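# Sort sticky-gate carabiners into the grey tray

## Task

Find every carabiner whose gate stays open after being pushed open rather than springing shut, and place each of them in the grey tray; the carabiners with working gates must stay on the table outside the tray. At the end the grippers must have released everything and moved away, and the result only counts if it holds without the robot supporting anything.

## Robot and tools

Robot: two arms, left_arm and right_arm, each with 7 joints and a parallel two-finger gripper. The names are labels only; they do not refer to sides of a camera image. In the shared scene frame the origin sits on the table surface midway between the arms, +x points out over the table, +z points up, and left_arm is on the +y side. Positions are in metres.

Tool execute_actions, argument actions: a list holding at most one item. An empty list [] commands nothing and just returns the current state. An item {"rows": [...], "steps": n} is a motion of n control steps (1 to 15, each 1/30 s; default 15). An item {"steps": n} with no rows is a wait of up to 300 steps, counted from the previous result, and your reply time uses up part of it. Optional pictures (true/false) decides whether camera images come back; by default they do.

Rows: 1 to 15 rows, one applied per step; if there are fewer rows than steps, the final row keeps being applied. Every row is one flat list of 18 numbers covering both arms, even when only one moves: left_arm first (7 joint targets, gripper position, gripper speed), then right_arm in the same 9-number layout. Joint values are absolute target angles in radians, not offsets, in this column order with stated ranges: waist -69.115 to 69.115, shoulder -2.250 to 2.250, upper arm roll -69.115 to 69.115, elbow -2.580 to 2.580, forearm roll -69.115 to 69.115, wrist pitch -2.100 to 2.100, wrist roll -69.115 to 69.115. A call is rejected, and nothing is sent, if a target goes more than 0.013 rad beyond a range end and further out than the current angle. The true end may differ from the stated one by up to 0.013 rad; targets past it are clipped, and a result line "joint sent to its limit" may then appear (possibly about an earlier motion). Absence of that line does not prove more room exists.

The controller caps how far each target may lead the measured angle per step (0.304 rad for the first four joints, 0.266 for the last three) and scales all of an arm's targets back if they would move its gripper more than 70 mm from where it is. Joints share speed and acceleration limits and arrive together, so big moves can still be unfinished when a result arrives. Between calls the arms keep heading to the last sent row until they have settled or a step was HELD.

Gripper numbers, both in [-1, 1]: position is an absolute opening, +1 fully open (85 mm), 0 roughly 41 mm, pads touch near -0.8, -1 closes until blocked. Speed sets how fast the gap changes: about 20 mm/s at -1, 85 at 0, 150 at +1. Grip force is not selectable; a full close gives about 190 to 235 N per pad. To grasp, send -1 and keep sending it. For a gentler hold, open, then close to just under the object's width. To release, send a position wider than the object. To keep a gripper unchanged, repeat its previous two numbers, since 0 is itself a command. Fingers stay put until the position changes by 0.01 or more, but may close by themselves (not past the commanded value) if the object shifts, force drops or the object slips out. Closing pushes the fingertips about 13 mm further out, so leave clearance above surfaces.

Results: the state line gives for each arm end_effector_position (point between closed pads; fingertips extend about 19 mm further when closed, 6 mm when open) and end_effector_quat_wxyz; fingers point along the gripper's +z and move along its y. Reported positions can be off, more so at long reach. position_measured_pct is roughly 50 - 50 x actual position number: 0 is fully open; stopping below 90 short of the command means something is held or blocking; about 90 or slightly above means the pads closed on nothing or something very thin. Joint positions and Joint velocities list one block per arm in column order (rad, rad/s). Joint torques follow the same order, include per-arm offset, scale and noise, and change at rest only with contact or load. "joint command not followed" means a clearance check altered or blocked joint targets; the rest of the row was executed. HELD marks steps where your row was partly or wholly not sent.

Faults: if contact torque reaches a joint's load limit (50.7 N m for waist, shoulder, upper arm roll, elbow; 31.9 N m for forearm roll, wrist pitch, wrist roll; held weight counts), that arm halts for 10 s and drops the rest of the call. Holding loads heats motors; MOTOR HOT appears from 60 °C, and at 75 °C the arm brakes only weakly and sinks (OVER-TEMPERATURE FAULT). Brief external tugs on held parts or pushes on loose objects can happen.

Avoid: knocking or placing anything off the table, the arms colliding or pressing on each other, dropping or slamming objects, and pushing hard. Move smoothly.

zoom_image: camera (one of cam_head_left, cam_head_right, cam_high, cam_low, cam_left_wrist, cam_right_wrist, each 504x504) and region [x0, y0, x1, y1] in pixels from the top-left corner, at most 504 by 504; returns an enlarged view of that camera's latest image.

finished_scene: scene, the integer number of the current scene. Replying with no tool call ends everything. Typical order: look, test each carabiner's gate, move sticky ones into the tray, release, retract, then finish.

Each tool is called after "Call:" by a JSON object that holds its "fn" and its "kwargs", one argument or row to a line.

## Session

Call:
{"fn": "execute_actions", "kwargs": {
  "actions": []
}}

Scene clock: 0.00 s of 6000.00 s.
left_arm: end_effector_position=(+0.0833, +0.5000, +0.2991) position_measured_pct=0.0 end_effector_quat_wxyz=(-0.168, +0.895, +0.397, +0.111) | right_arm: end_effector_position=(+0.4179, -0.2142, +0.1461) position_measured_pct=0.0 end_effector_quat_wxyz=(+0.380, +0.038, +0.647, +0.660)
Joint positions: left_arm=[-1.807 -0.745  0.075  2.341  0.191  1.161  3.78 ] | right_arm=[ 0.646  1.475 -0.554  2.272 -1.678  1.175  4.168]
Joint velocities: left_arm=[ 0.  0. -0. -0.  0. -0. -0.] | right_arm=[-0.001 -0.     0.    -0.     0.001  0.    -0.   ]
Joint torques (N m, as the joint torque sensors report them, + toward a larger angle): no reading

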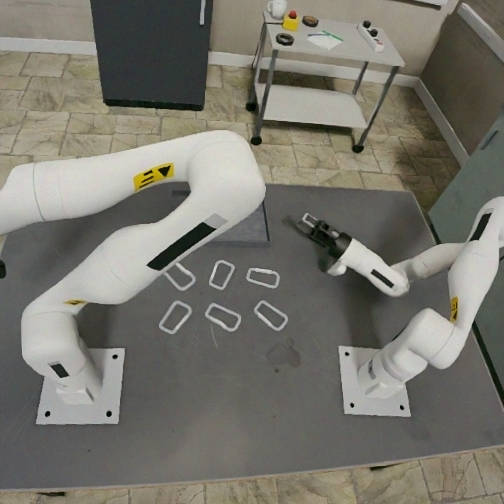

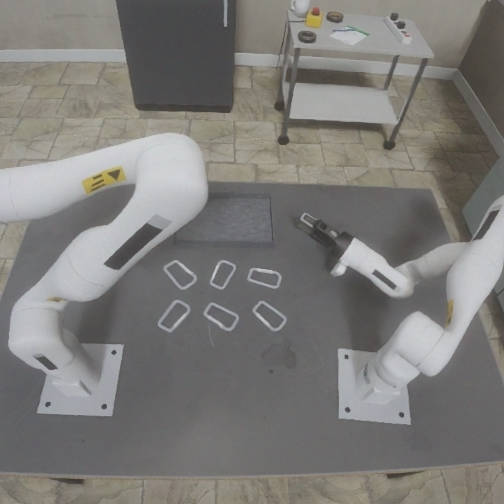

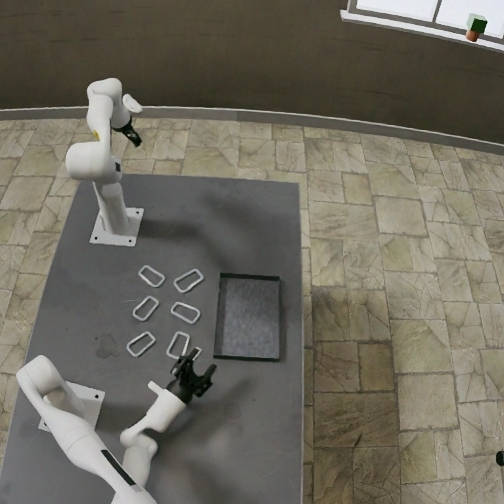

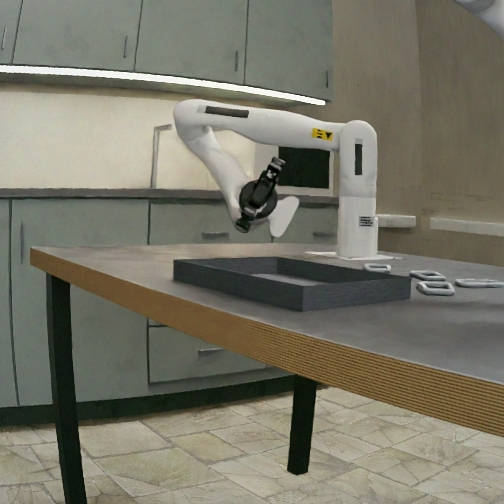

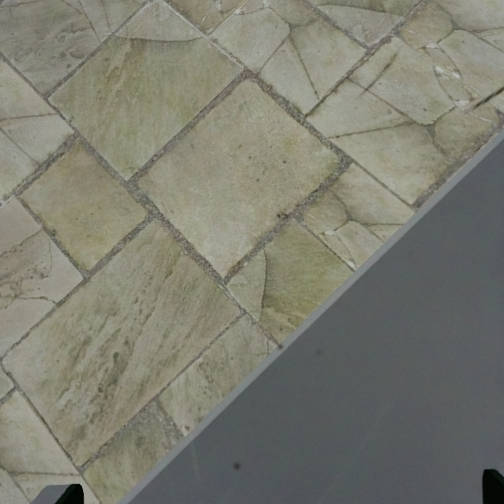

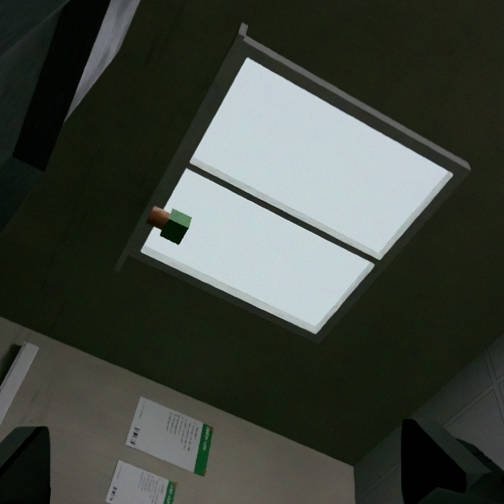

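Call:
{"fn": "zoom_image", "kwargs": {
  "camera": "cam_head_right",
  "region": [140, 190, 310, 350]
}}

Call:
{"fn": "zoom_image", "kwargs": {
  "camera": "cam_high",
  "region": [110, 250, 290, 380]
}}

Region (140, 190, 310, 350) of cam_head_right's 504x504 image, scaled by 2.965, with more detail than that image has; it fills the top 474 rows of this view, and the rest is white.

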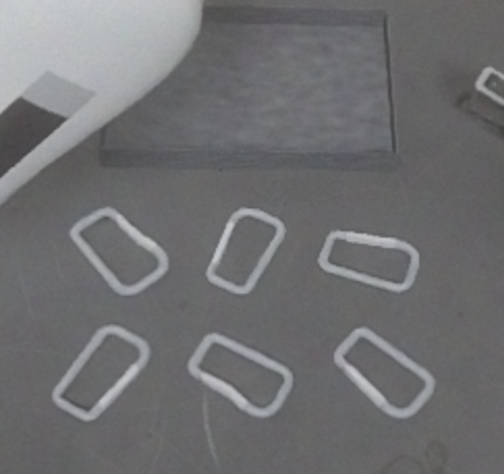

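Region (110, 250, 290, 380) of cam_high's 504x504 image, scaled by 2.800, with more detail than that image has.

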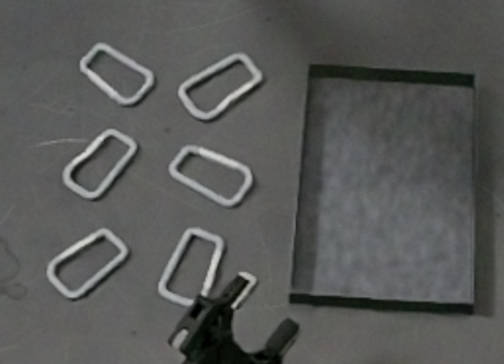

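Call:
{"fn": "execute_actions", "kwargs": {
  "actions": [
    {"rows":[[0.7,0.333,0,1.82,0,0.989,3.84,1,0,1.3,1.3,-0.554,2.272,-1.678,1.175,4.168,1,0]]}
  ],
  "pictures": false
}}

Call:
{"fn": "execute_actions", "kwargs": {
  "actions": [
    {"steps":90}
  ]
}}

Scene clock: 12.93 s of 6000.00 s.
left_arm: end_effector_position=(+0.1125, +0.6332, +0.3854) position_measured_pct=0.0 end_effector_quat_wxyz=(-0.215, +0.934, +0.260, +0.117) | right_arm: end_effector_position=(+0.4571, -0.3838, +0.1703) position_measured_pct=0.0 end_effector_quat_wxyz=(+0.517, +0.107, +0.649, +0.548)
Joint positions: left_arm=[-1.451 -0.393  0.018  2.008  0.049  1.034  3.824] | right_arm=[ 1.005  1.345 -0.555  2.272 -1.678  1.175  4.168]
Joint velocities: left_arm=[ 0.964  0.958 -0.081 -0.738 -0.195 -0.18   0.06 ] | right_arm=[ 0.918 -0.158  0.001 -0.002 -0.001 -0.    -0.   ]
Joint torques (N m, as the joint torque sensors report them, + toward a larger angle): left_arm=[ 0.01 -1.46  0.68 -8.97  0.38 -0.98 -0.38] | right_arm=[  0.19 -15.24  -5.53   3.37   0.95   2.29  -0.02]
Steps of this call (steps 1 to 90: nothing new was sent; then 9.43 s passed at rest; steps 91 to 105: all 15 steps of this action). Readings (joint positions | what the end effector reports):
91: left_arm=[-1.805 -0.743 0.075 2.340 0.191 1.161 3.780] | right_arm=[0.648 1.474 -0.554 2.272 -1.677 1.175 4.168] | left_arm position_measured_pct=0.0 | right_arm position_measured_pct=0.0
92: left_arm=[-1.797 -0.736 0.074 2.335 0.188 1.158 3.781] | right_arm=[0.655 1.470 -0.554 2.273 -1.677 1.175 4.168] | left_arm position_measured_pct=0.0 | right_arm position_measured_pct=0.0
94: left_arm=[-1.766 -0.706 0.068 2.309 0.171 1.144 3.786] | right_arm=[0.685 1.452 -0.555 2.273 -1.677 1.174 4.168] | left_arm position_measured_pct=0.0 | right_arm position_measured_pct=0.0
98: left_arm=[-1.658 -0.598 0.044 2.204 0.113 1.092 3.804] | right_arm=[0.795 1.400 -0.555 2.272 -1.678 1.175 4.168] | left_arm position_measured_pct=0.0 | right_arm position_measured_pct=0.0
105: the state above

Scene clock: 15.93 s of 6000.00 s.
left_arm: end_effector_position=(+0.3136, +0.0608, +0.1983) position_measured_pct=0.0 end_effector_quat_wxyz=(+0.000, +0.701, -0.714, -0.000) | right_arm: end_effector_position=(+0.4370, -0.5192, +0.1789) position_measured_pct=0.0 end_effector_quat_wxyz=(+0.598, +0.187, +0.634, +0.452)
Joint positions: left_arm=[0.7   0.333 0.    1.82  0.    0.989 3.84 ] | right_arm=[ 1.3    1.3   -0.554  2.272 -1.678  1.175  4.168]
Joint velocities: left_arm=[-0.001  0.     0.    -0.001 -0.001  0.001 -0.001] | right_arm=[ 0.001  0.    -0.    -0.    -0.001  0.001  0.   ]
Joint torques (N m, as the joint torque sensors report them, + toward a larger angle): left_arm=[  0.34 -14.9    0.27  -7.24  -0.03  -0.02  -0.17] | right_arm=[  0.41 -15.63  -5.64   2.83   0.67   2.38   0.02]
Steps of this call (steps 1 to 90: the robot went on to your last target). Readings (joint positions | what the end effector reports):
1: left_arm=[-1.419 -0.361 0.016 1.985 0.043 1.028 3.826] | right_arm=[1.036 1.340 -0.555 2.272 -1.678 1.175 4.168] | left_arm position_measured_pct=0.0 | right_arm position_measured_pct=0.0
2: left_arm=[-1.386 -0.328 0.014 1.964 0.037 1.023 3.828] | right_arm=[1.067 1.335 -0.554 2.272 -1.678 1.175 4.168] | left_arm position_measured_pct=0.0 | right_arm position_measured_pct=0.0
4: left_arm=[-1.320 -0.262 0.010 1.929 0.028 1.015 3.831] | right_arm=[1.128 1.326 -0.554 2.272 -1.678 1.175 4.168] | left_arm position_measured_pct=0.0 | right_arm position_measured_pct=0.0
8: left_arm=[-1.195 -0.137 0.005 1.884 0.017 1.004 3.835] | right_arm=[1.242 1.309 -0.554 2.271 -1.678 1.175 4.168] | left_arm position_measured_pct=0.0 | right_arm position_measured_pct=0.0
90: the state above
All arms were judged still, so your last target was given up. Only a new action makes them travel on or press farther. Fingers that are still opening or closing keep moving.

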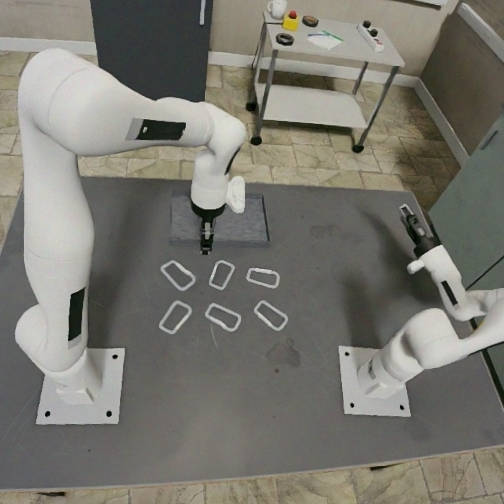

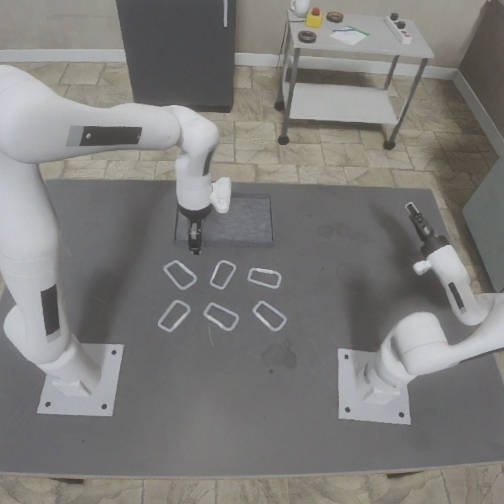

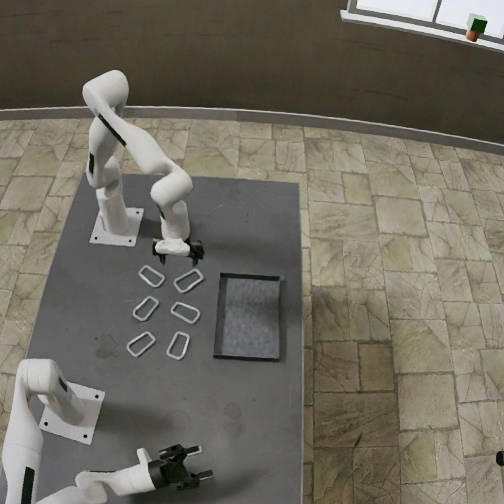

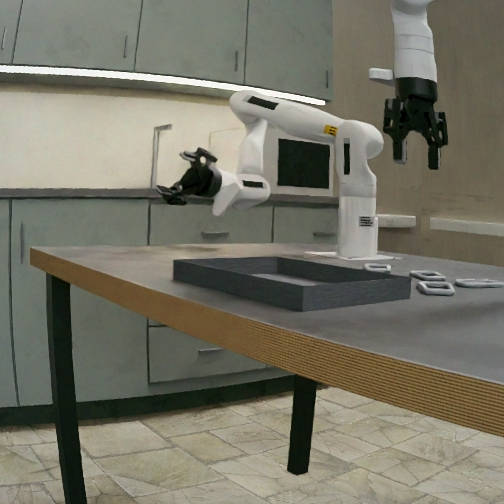

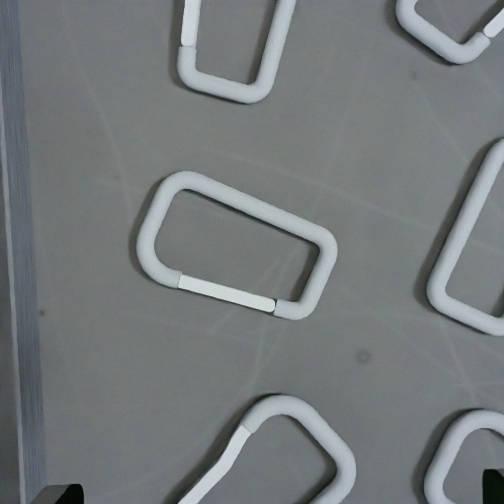

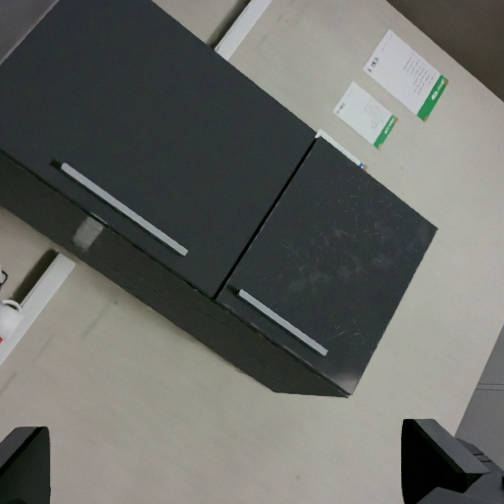

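Call:
{"fn": "execute_actions", "kwargs": {
  "actions": [
    {"rows":[[0.818,0.117,0,1.264,0,1.760,3.977,1,0,1.3,1.3,-0.554,2.272,-1.678,1.175,4.168,1,0]]}
  ],
  "pictures": false
}}

Call:
{"fn": "execute_actions", "kwargs": {
  "actions": [
    {"steps":30}
  ]
}}

Scene clock: 24.63 s of 6000.00 s.
left_arm: end_effector_position=(+0.3211, +0.0030, +0.3660) position_measured_pct=0.0 end_effector_quat_wxyz=(+0.002, +0.702, -0.705, +0.098) | right_arm: end_effector_position=(+0.4370, -0.5192, +0.1789) position_measured_pct=0.0 end_effector_quat_wxyz=(+0.598, +0.187, +0.634, +0.452)
Joint positions: left_arm=[0.786 0.176 0.    1.483 0.    1.287 3.94 ] | right_arm=[ 1.3    1.3   -0.554  2.272 -1.678  1.175  4.168]
Joint velocities: left_arm=[ 0.134 -0.245 -0.001 -0.929 -0.001  0.91   0.156] | right_arm=[-0.    -0.    -0.001  0.    -0.001  0.001  0.   ]
Joint torques (N m, as the joint torque sensors report them, + toward a larger angle): left_arm=[ -0.2  -14.34  -0.09  -9.12  -0.01  -0.34   0.06] | right_arm=[  0.41 -15.72  -5.6    2.87   0.64   2.28   0.09]
Steps of this call (steps 1 to 90: nothing new was sent; then 5.20 s passed at rest; steps 91 to 105: all 15 steps of this action). Readings (joint positions | what the end effector reports):
91: left_arm=[0.701 0.332 -0.000 1.819 -0.000 0.990 3.840] | right_arm=[1.300 1.300 -0.554 2.272 -1.678 1.175 4.168] | left_arm position_measured_pct=0.0 | right_arm position_measured_pct=0.0
92: left_arm=[0.703 0.328 -0.001 1.815 -0.000 0.995 3.843] | right_arm=[1.300 1.300 -0.554 2.272 -1.678 1.175 4.168] | left_arm position_measured_pct=0.0 | right_arm position_measured_pct=0.0
94: left_arm=[0.715 0.308 -0.001 1.788 -0.000 1.018 3.854] | right_arm=[1.300 1.300 -0.554 2.272 -1.678 1.175 4.168] | left_arm position_measured_pct=0.0 | right_arm position_measured_pct=0.0
98: left_arm=[0.749 0.247 -0.000 1.686 0.000 1.107 3.894] | right_arm=[1.300 1.300 -0.554 2.272 -1.678 1.175 4.168] | left_arm position_measured_pct=0.0 | right_arm position_measured_pct=0.0
105: the state above

Scene clock: 25.63 s of 6000.00 s.
left_arm: end_effector_position=(+0.2502, +0.0602, +0.4507) position_measured_pct=0.0 end_effector_quat_wxyz=(+0.000, +0.707, -0.707, +0.000) | right_arm: end_effector_position=(+0.4370, -0.5192, +0.1789) position_measured_pct=0.0 end_effector_quat_wxyz=(+0.598, +0.187, +0.634, +0.452)
Joint positions: left_arm=[0.818 0.117 0.    1.264 0.    1.76  3.977] | right_arm=[ 1.3    1.3   -0.554  2.272 -1.678  1.175  4.168]
Joint velocities: left_arm=[ 0.     0.    -0.    -0.001 -0.001  0.    -0.001] | right_arm=[ 0.001 -0.    -0.    -0.     0.001  0.     0.   ]
Joint torques (N m, as the joint torque sensors report them, + toward a larger angle): left_arm=[  0.22 -11.68   0.01  -8.76   0.06   0.05  -0.09] | right_arm=[  0.45 -15.64  -5.83   2.91   0.67   2.38   0.04]
Steps of this call (steps 1 to 30: the robot went on to your last target). Readings (joint positions | what the end effector reports):
1: left_arm=[0.791 0.168 -0.000 1.452 -0.000 1.319 3.946] | right_arm=[1.300 1.300 -0.554 2.272 -1.678 1.175 4.168] | left_arm position_measured_pct=0.0 | right_arm position_measured_pct=0.0
2: left_arm=[0.795 0.160 -0.000 1.421 0.000 1.356 3.951] | right_arm=[1.300 1.300 -0.554 2.272 -1.678 1.175 4.168] | left_arm position_measured_pct=0.0 | right_arm position_measured_pct=0.0
4: left_arm=[0.803 0.145 0.000 1.367 0.000 1.436 3.960] | right_arm=[1.300 1.300 -0.554 2.272 -1.678 1.175 4.168] | left_arm position_measured_pct=0.0 | right_arm position_measured_pct=0.0
8: left_arm=[0.812 0.128 0.000 1.303 0.000 1.599 3.970] | right_arm=[1.300 1.300 -0.554 2.272 -1.678 1.175 4.168] | left_arm position_measured_pct=0.0 | right_arm position_measured_pct=0.0
30: the state above
All arms were judged still, so your last target was given up. Only a new action makes them travel on or press farther. Fingers that are still opening or closing keep moving.

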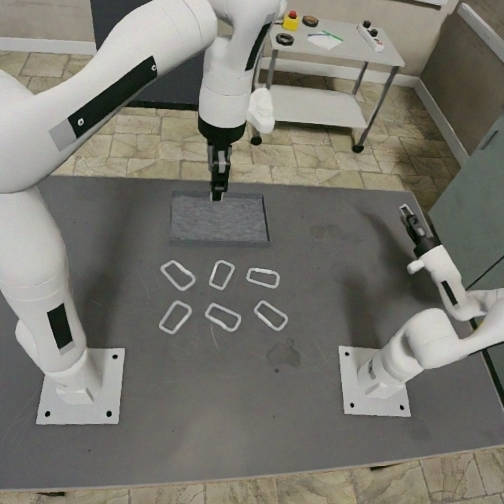

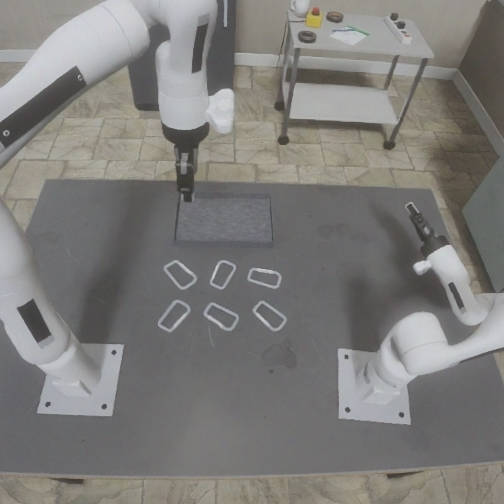

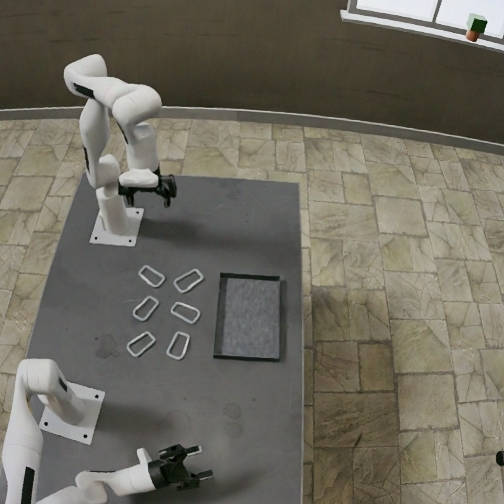

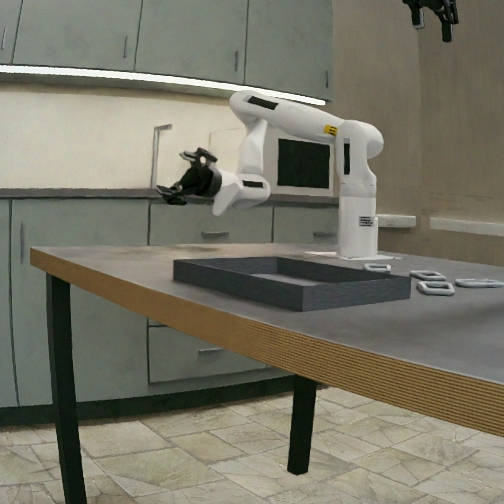

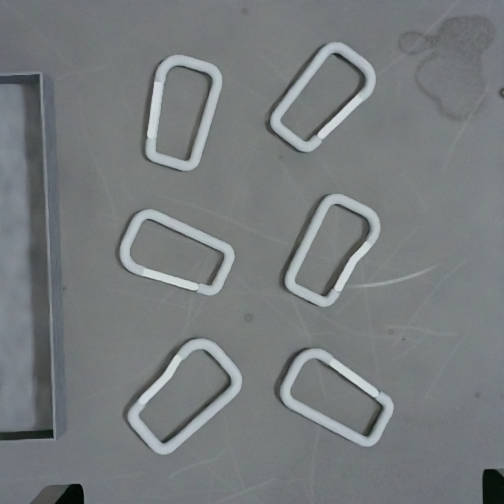

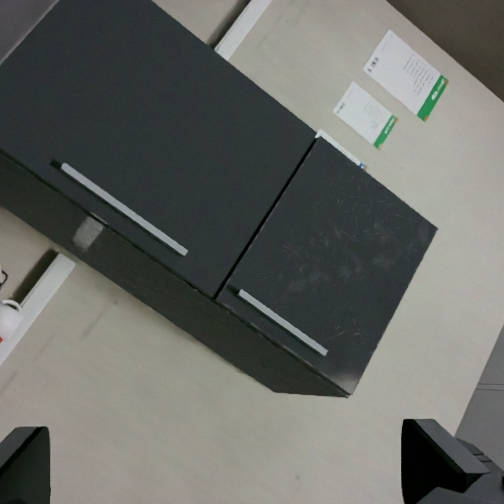

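Call:
{"fn": "zoom_image", "kwargs": {
  "camera": "cam_left_wrist",
  "region": [110, 30, 410, 310]
}}

Call:
{"fn": "zoom_image", "kwargs": {
  "camera": "cam_left_wrist",
  "region": [110, 184, 410, 464]
}}

Region (110, 30, 410, 310) of cam_left_wrist's 504x504 image, scaled by 1.680; it fills the top 470 rows of this view, and the rest is white.

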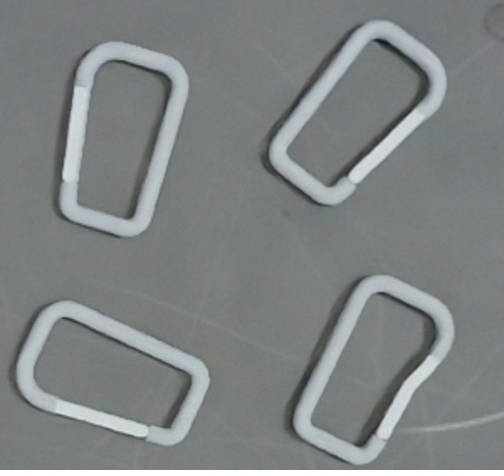

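Region (110, 184, 410, 464) of cam_left_wrist's 504x504 image, scaled by 1.680; it fills the top 470 rows of this view, and the rest is white.

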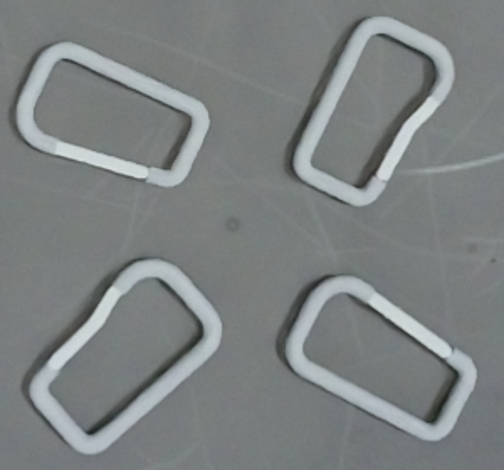

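Call:
{"fn": "execute_actions", "kwargs": {
  "actions": [
    {"rows":[[0.8086,0.243,0,2.3107,0,0.588,5.011,0.6,0,1.3,1.3,-0.554,2.272,-1.678,1.175,4.168,1,0]]}
  ],
  "pictures": false
}}

Call:
{"fn": "execute_actions", "kwargs": {
  "actions": [
    {"steps":45}
  ]
}}

Scene clock: 49.53 s of 6000.00 s.
left_arm: end_effector_position=(+0.2445, +0.0704, +0.2973) position_measured_pct=19.8 end_effector_quat_wxyz=(-0.015, +0.815, -0.574, -0.070) | right_arm: end_effector_position=(+0.4370, -0.5192, +0.1789) position_measured_pct=0.0 end_effector_quat_wxyz=(+0.598, +0.187, +0.634, +0.452)
Joint positions: left_arm=[ 0.811  0.216 -0.     1.647 -0.     1.423  4.312] | right_arm=[ 1.3    1.3   -0.554  2.272 -1.678  1.175  4.168]
Joint velocities: left_arm=[-0.008  0.121  0.     1.059 -0.    -0.931  0.929] | right_arm=[-0.001  0.    -0.    -0.    -0.001 -0.     0.   ]
Joint torques (N m, as the joint torque sensors report them, + toward a larger angle): left_arm=[  0.02 -14.33  -0.04  -7.42  -0.06   0.36   0.04] | right_arm=[  0.34 -15.61  -5.63   2.82   0.67   2.44  -0.04]
Steps of this call (steps 1 to 90: nothing new was sent; then 20.40 s passed at rest; steps 91 to 105: all 15 steps of this action). Readings (joint positions | what the end effector reports):
91: left_arm=[0.818 0.117 0.000 1.265 0.000 1.759 3.978] | right_arm=[1.300 1.300 -0.554 2.272 -1.678 1.175 4.168] | left_arm position_measured_pct=0.0 | right_arm position_measured_pct=0.0
92: left_arm=[0.818 0.119 0.000 1.270 0.000 1.755 3.982] | right_arm=[1.300 1.300 -0.554 2.272 -1.678 1.175 4.168] | left_arm position_measured_pct=0.8 | right_arm position_measured_pct=0.0
94: left_arm=[0.817 0.130 0.000 1.296 0.000 1.732 4.005] | right_arm=[1.300 1.300 -0.554 2.272 -1.678 1.175 4.168] | left_arm position_measured_pct=4.8 | right_arm position_measured_pct=0.0
98: left_arm=[0.814 0.171 0.000 1.410 0.000 1.632 4.104] | right_arm=[1.300 1.300 -0.554 2.272 -1.678 1.175 4.168] | left_arm position_measured_pct=15.9 | right_arm position_measured_pct=0.0
105: the state above

Scene clock: 51.03 s of 6000.00 s.
left_arm: end_effector_position=(+0.1970, +0.1229, +0.1203) position_measured_pct=19.8 end_effector_quat_wxyz=(-0.000, +0.965, -0.260, -0.000) | right_arm: end_effector_position=(+0.4370, -0.5192, +0.1789) position_measured_pct=0.0 end_effector_quat_wxyz=(+0.598, +0.187, +0.634, +0.452)
Joint positions: left_arm=[0.809 0.243 0.    2.311 0.    0.588 5.011] | right_arm=[ 1.3    1.3   -0.554  2.272 -1.678  1.175  4.168]
Joint velocities: left_arm=[ 0.     0.    -0.     0.001 -0.     0.001 -0.001] | right_arm=[ 0.001 -0.    -0.    -0.     0.001  0.     0.   ]
Joint torques (N m, as the joint torque sensors report them, + toward a larger angle): left_arm=[  0.27 -10.56   0.02  -4.86  -0.04  -0.22  -0.15] | right_arm=[  0.3  -15.67  -5.56   2.96   0.68   2.36  -0.03]
Steps of this call (steps 1 to 45: the robot went on to your last target). Readings (joint positions | what the end effector reports):
1: left_arm=[0.810 0.220 -0.000 1.682 -0.000 1.392 4.344] | right_arm=[1.300 1.300 -0.554 2.272 -1.678 1.175 4.168] | left_arm position_measured_pct=19.8 | right_arm position_measured_pct=0.0
2: left_arm=[0.810 0.223 -0.000 1.718 -0.000 1.361 4.375] | right_arm=[1.300 1.300 -0.554 2.272 -1.678 1.175 4.168] | left_arm position_measured_pct=19.8 | right_arm position_measured_pct=0.0
4: left_arm=[0.810 0.228 -0.000 1.790 -0.000 1.297 4.438] | right_arm=[1.300 1.300 -0.554 2.272 -1.678 1.175 4.168] | left_arm position_measured_pct=19.8 | right_arm position_measured_pct=0.0
8: left_arm=[0.809 0.235 -0.000 1.936 -0.000 1.169 4.567] | right_arm=[1.300 1.300 -0.554 2.272 -1.678 1.175 4.168] | left_arm position_measured_pct=19.8 | right_arm position_measured_pct=0.0
45: the state above
All arms were judged still, so your last target was given up. Only a new action makes them travel on or press farther. Fingers that are still opening or closing keep moving.

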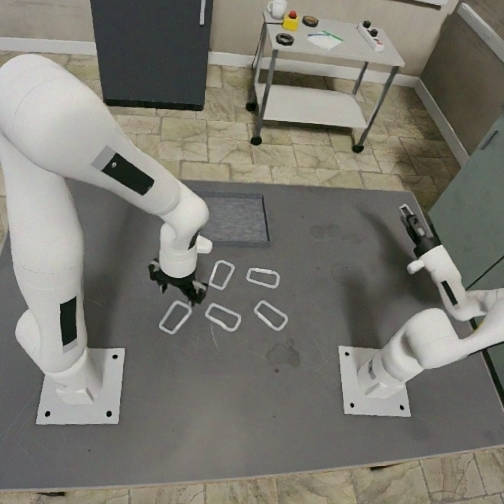

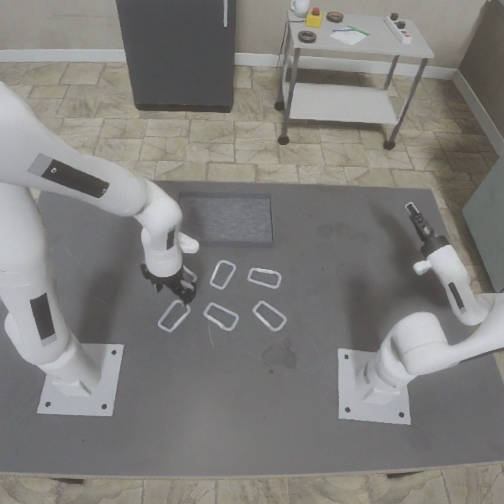

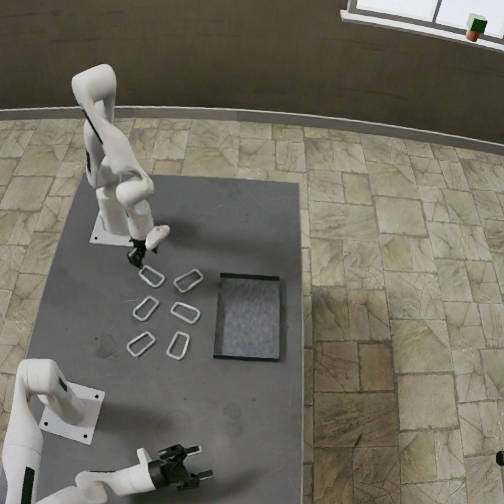

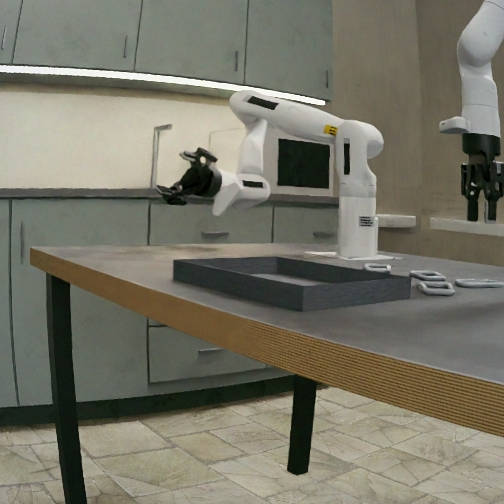

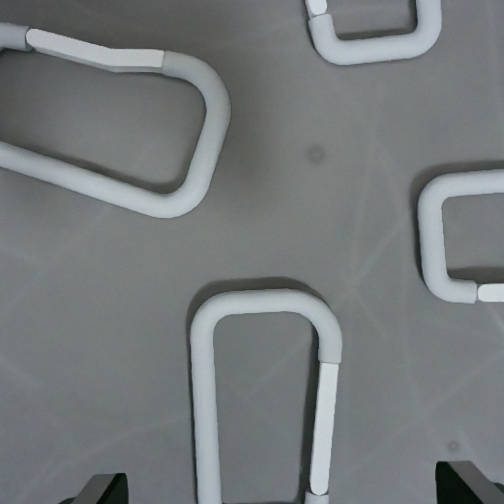

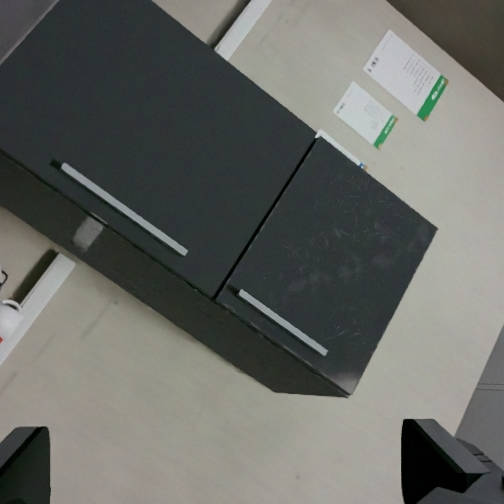

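Call:
{"fn": "execute_actions", "kwargs": {
  "actions": [
    {"rows":[[0.80,0.383,0,2.368,0,0.39,5.0,0.6,0,1.3,1.3,-0.554,2.272,-1.678,1.175,4.168,1,0],[0.80,0.383,0,2.368,0,0.39,5.0,0.6,0,1.3,1.3,-0.554,2.272,-1.678,1.175,4.168,1,0],[0.80,0.383,0,2.368,0,0.39,5.0,0.6,0,1.3,1.3,-0.554,2.272,-1.678,1.175,4.168,1,0],[0.80,0.383,0,2.368,0,0.39,5.0,0.6,0,1.3,1.3,-0.554,2.272,-1.678,1.175,4.168,1,0],[0.80,0.383,0,2.368,0,0.39,5.0,0.6,0,1.3,1.3,-0.554,2.272,-1.678,1.175,4.168,1,0],[0.80,0.383,0,2.368,0,0.39,5.0,0.6,0,1.3,1.3,-0.554,2.272,-1.678,1.175,4.168,1,0],[0.80,0.383,0,2.368,0,0.39,5.0,0.6,0,1.3,1.3,-0.554,2.272,-1.678,1.175,4.168,1,0],[0.7912,0.5224,0,2.4149,0,0.2043,4.993,0.6,0,1.3,1.3,-0.554,2.272,-1.678,1.175,4.168,1,0]]}
  ],
  "pictures": false
}}

Call:
{"fn": "execute_actions", "kwargs": {
  "actions": [
    {"steps":20}
  ]
}}

Scene clock: 58.17 s of 6000.00 s.
left_arm: end_effector_position=(+0.2005, +0.1260, +0.0338) position_measured_pct=19.8 end_effector_quat_wxyz=(+0.001, +0.965, -0.261, +0.002) | right_arm: end_effector_position=(+0.4370, -0.5192, +0.1789) position_measured_pct=0.0 end_effector_quat_wxyz=(+0.598, +0.187, +0.634, +0.452)
Joint positions: left_arm=[ 0.792  0.51  -0.     2.412 -0.     0.214  4.993] | right_arm=[ 1.3    1.3   -0.554  2.272 -1.678  1.175  4.168]
Joint velocities: left_arm=[-0.011  0.184 -0.     0.077  0.    -0.305 -0.012] | right_arm=[-0.     0.     0.    -0.     0.001 -0.    -0.   ]
Joint torques (N m, as the joint torque sensors report them, + toward a larger angle): left_arm=[ -0.1  -15.49   0.5   -2.85  -0.07  -0.19  -0.12] | right_arm=[  0.47 -15.57  -5.67   2.93   0.63   2.36  -0.04]
Steps of this call (steps 1 to 90: nothing new was sent; then 3.63 s passed at rest; steps 91 to 105: all 15 steps of this action). Readings (joint positions | what the end effector reports):
91: left_arm=[0.809 0.244 0.000 2.311 0.000 0.587 5.011] | right_arm=[1.300 1.300 -0.554 2.272 -1.678 1.175 4.168] | left_arm position_measured_pct=19.8 | right_arm position_measured_pct=0.0
92: left_arm=[0.808 0.251 0.000 2.313 0.000 0.579 5.011] | right_arm=[1.300 1.300 -0.554 2.272 -1.678 1.175 4.168] | left_arm position_measured_pct=19.8 | right_arm position_measured_pct=0.0
94: left_arm=[0.806 0.281 0.000 2.324 0.000 0.542 5.008] | right_arm=[1.300 1.300 -0.554 2.272 -1.678 1.175 4.168] | left_arm position_measured_pct=19.8 | right_arm position_measured_pct=0.0
98: left_arm=[0.801 0.366 -0.000 2.360 -0.000 0.417 5.002] | right_arm=[1.300 1.300 -0.554 2.272 -1.678 1.175 4.168] | left_arm position_measured_pct=19.8 | right_arm position_measured_pct=0.0
105: the state above

Scene clock: 58.83 s of 6000.00 s.
left_arm: end_effector_position=(+0.1995, +0.1272, +0.0303) position_measured_pct=19.8 end_effector_quat_wxyz=(+0.000, +0.965, -0.261, +0.000) | right_arm: end_effector_position=(+0.4370, -0.5192, +0.1789) position_measured_pct=0.0 end_effector_quat_wxyz=(+0.598, +0.187, +0.634, +0.452)
Joint positions: left_arm=[ 0.791  0.522 -0.     2.415 -0.     0.204  4.993] | right_arm=[ 1.3    1.3   -0.554  2.272 -1.678  1.175  4.168]
Joint velocities: left_arm=[ 0.001 -0.     0.    -0.002  0.001  0.001  0.001] | right_arm=[-0.  0. -0. -0.  0. -0. -0.]
Joint torques (N m, as the joint torque sensors report them, + toward a larger angle): left_arm=[  0.05 -12.5    0.4   -2.1    0.     0.15  -0.1 ] | right_arm=[  0.31 -15.55  -5.6    3.     0.67   2.36   0.02]
Steps of this call (steps 1 to 20: the robot went on to your last target). Readings (joint positions | what the end effector reports):
1: left_arm=[0.792 0.514 -0.000 2.414 -0.000 0.207 4.993] | right_arm=[1.300 1.300 -0.554 2.272 -1.678 1.175 4.168] | left_arm position_measured_pct=19.8 | right_arm position_measured_pct=0.0
2: left_arm=[0.792 0.515 -0.000 2.414 -0.000 0.205 4.993] | right_arm=[1.300 1.300 -0.554 2.272 -1.678 1.175 4.168] | left_arm position_measured_pct=19.8 | right_arm position_measured_pct=0.0
4: left_arm=[0.791 0.518 -0.000 2.415 0.000 0.204 4.993] | right_arm=[1.300 1.300 -0.554 2.272 -1.678 1.175 4.168] | left_arm position_measured_pct=19.8 | right_arm position_measured_pct=0.0
8: left_arm=[0.791 0.521 -0.000 2.415 -0.000 0.204 4.993] | right_arm=[1.300 1.300 -0.554 2.272 -1.678 1.175 4.168] | left_arm position_measured_pct=19.8 | right_arm position_measured_pct=0.0
20: the state above

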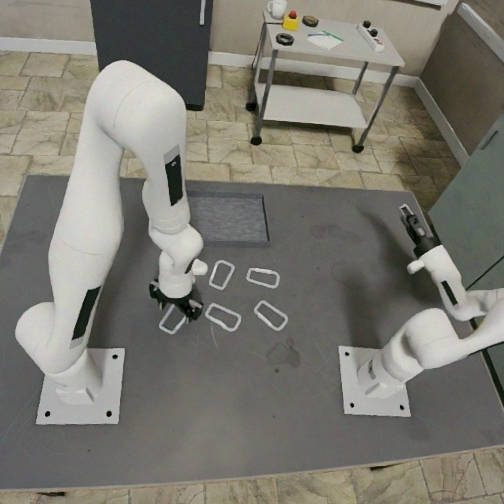

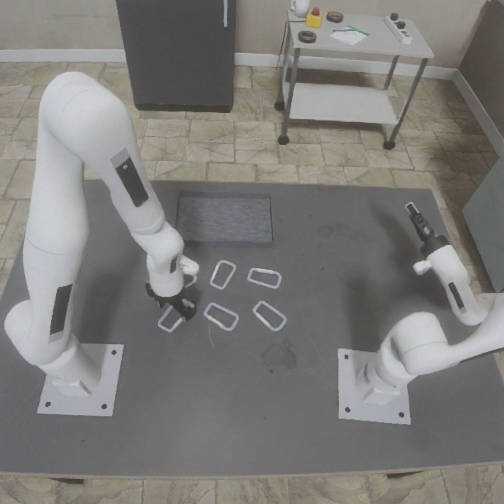

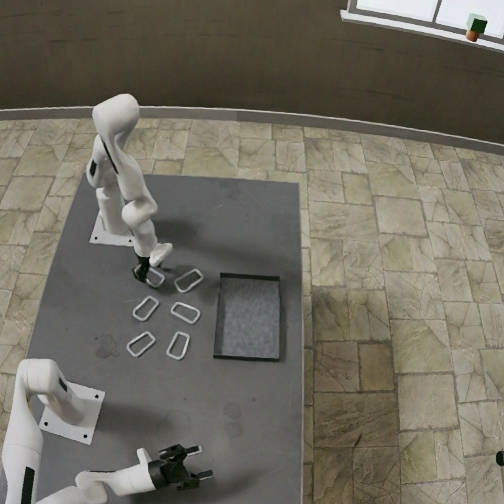

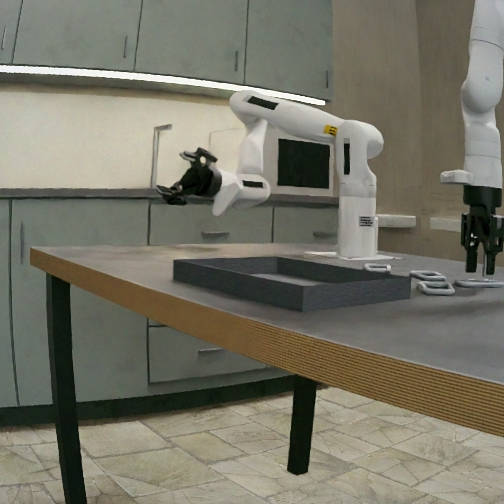

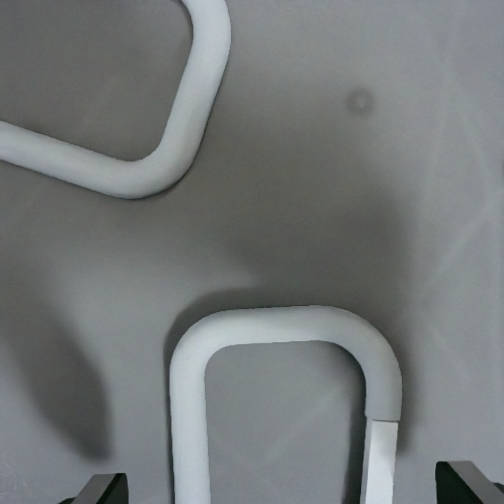

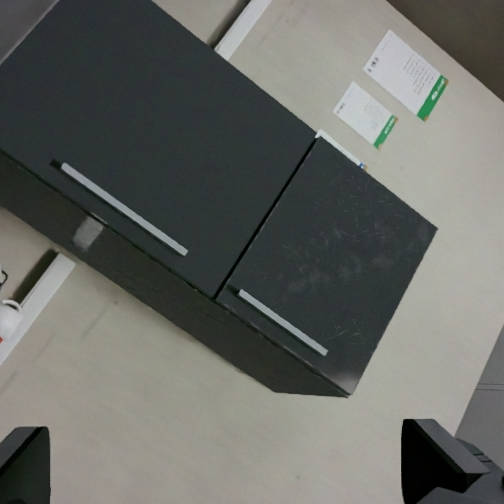

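Call:
{"fn": "execute_actions", "kwargs": {
  "actions": [
    {"rows":[[0.7912,0.569,0,2.4228,0,0.150,4.993,0.4,-0.5,1.3,1.3,-0.554,2.272,-1.678,1.175,4.168,1,0]]}
  ]
}}

Call:
{"fn": "zoom_image", "kwargs": {
  "camera": "cam_low",
  "region": [424, 240, 504, 310]
}}

Scene clock: 60.90 s of 6000.00 s.
left_arm: end_effector_position=(+0.1994, +0.1273, +0.0172) position_measured_pct=29.8 end_effector_quat_wxyz=(+0.000, +0.965, -0.261, +0.000) | right_arm: end_effector_position=(+0.4370, -0.5192, +0.1789) position_measured_pct=0.0 end_effector_quat_wxyz=(+0.598, +0.187, +0.634, +0.452)
Joint positions: left_arm=[ 0.791  0.569 -0.     2.423  0.     0.15   4.993] | right_arm=[ 1.3    1.3   -0.554  2.272 -1.678  1.175  4.168]
Joint velocities: left_arm=[ 0.001  0.003  0.001  0.     0.001 -0.     0.001] | right_arm=[-0.002 -0.    -0.    -0.     0.002 -0.    -0.   ]
Joint torques (N m, as the joint torque sensors report them, + toward a larger angle): left_arm=[ -0.24 -13.     0.5   -1.54  -0.15   0.01  -0.25] | right_arm=[  0.42 -15.59  -5.7    2.91   0.75   2.39   0.15]
Steps of this call (steps 1 to 15: the robot went on to your last target; steps 16 to 47: nothing new was sent; steps 48 to 62: all 15 steps of this action). Readings (joint positions | what the end effector reports):
48: left_arm=[0.791 0.524 0.000 2.415 -0.000 0.203 4.993] | right_arm=[1.300 1.300 -0.554 2.272 -1.678 1.175 4.168] | left_arm position_measured_pct=19.8 | right_arm position_measured_pct=0.0
49: left_arm=[0.791 0.531 0.000 2.416 -0.000 0.197 4.993] | right_arm=[1.300 1.300 -0.554 2.272 -1.678 1.175 4.168] | left_arm position_measured_pct=20.2 | right_arm position_measured_pct=0.0
51: left_arm=[0.791 0.556 0.000 2.420 0.000 0.170 4.993] | right_arm=[1.300 1.300 -0.554 2.272 -1.678 1.175 4.168] | left_arm position_measured_pct=23.0 | right_arm position_measured_pct=0.0
55: left_arm=[0.791 0.566 -0.000 2.423 -0.000 0.150 4.993] | right_arm=[1.300 1.300 -0.554 2.272 -1.678 1.175 4.168] | left_arm position_measured_pct=29.0 | right_arm position_measured_pct=0.0
62: the state above

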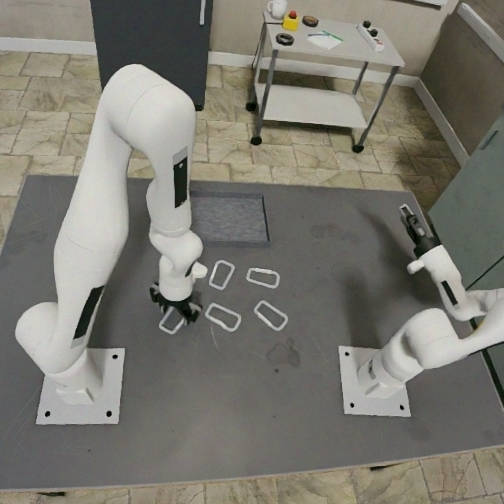

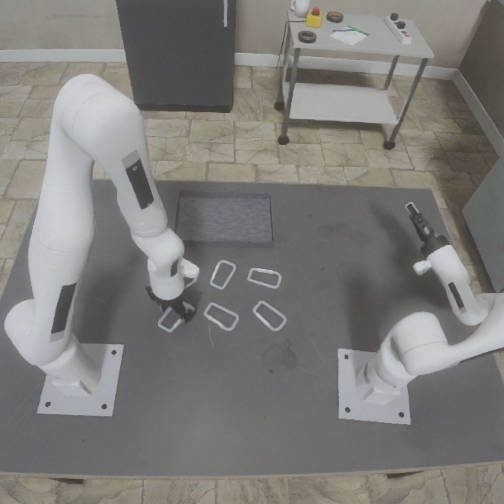

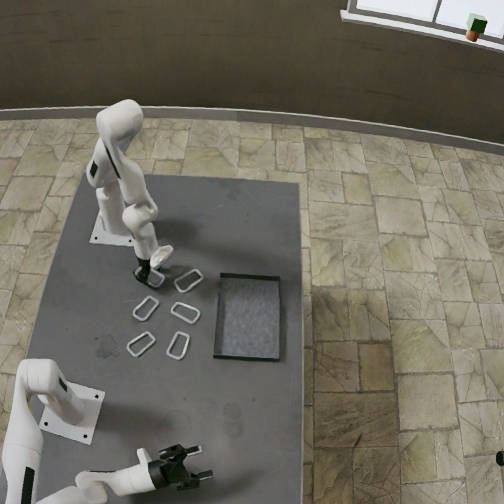

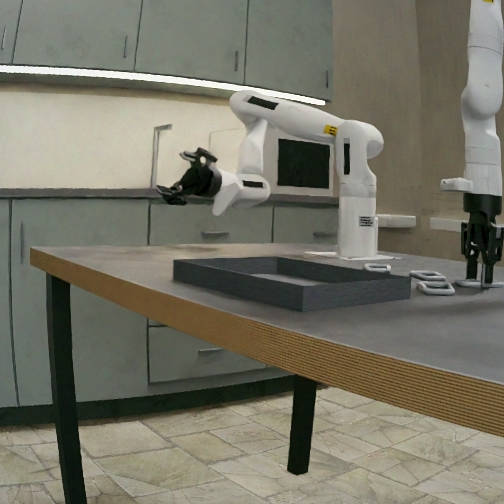

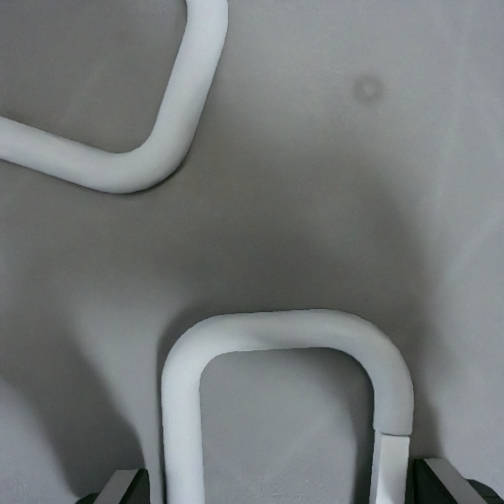

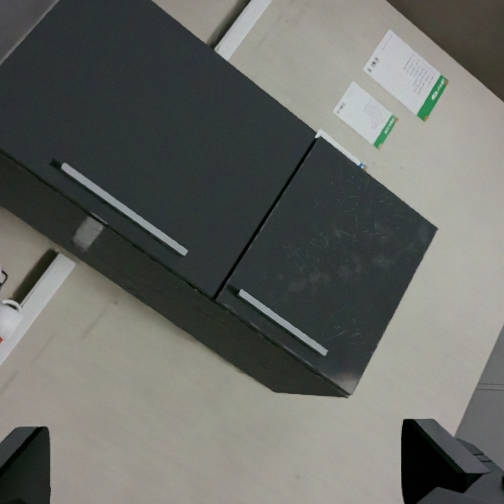

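Region (424, 240, 504, 310) of cam_low's 504x504 image, scaled by 6.300, with more detail than that image has; it fills the top 441 rows of this view, and the rest is white.

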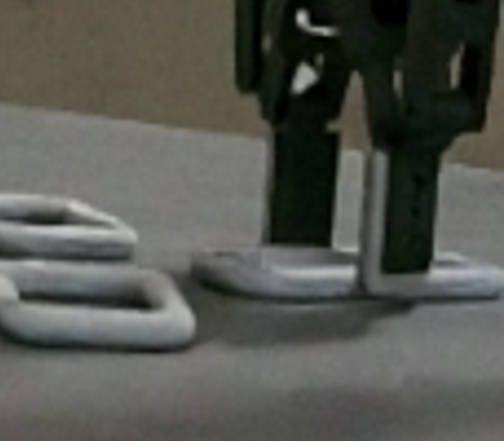

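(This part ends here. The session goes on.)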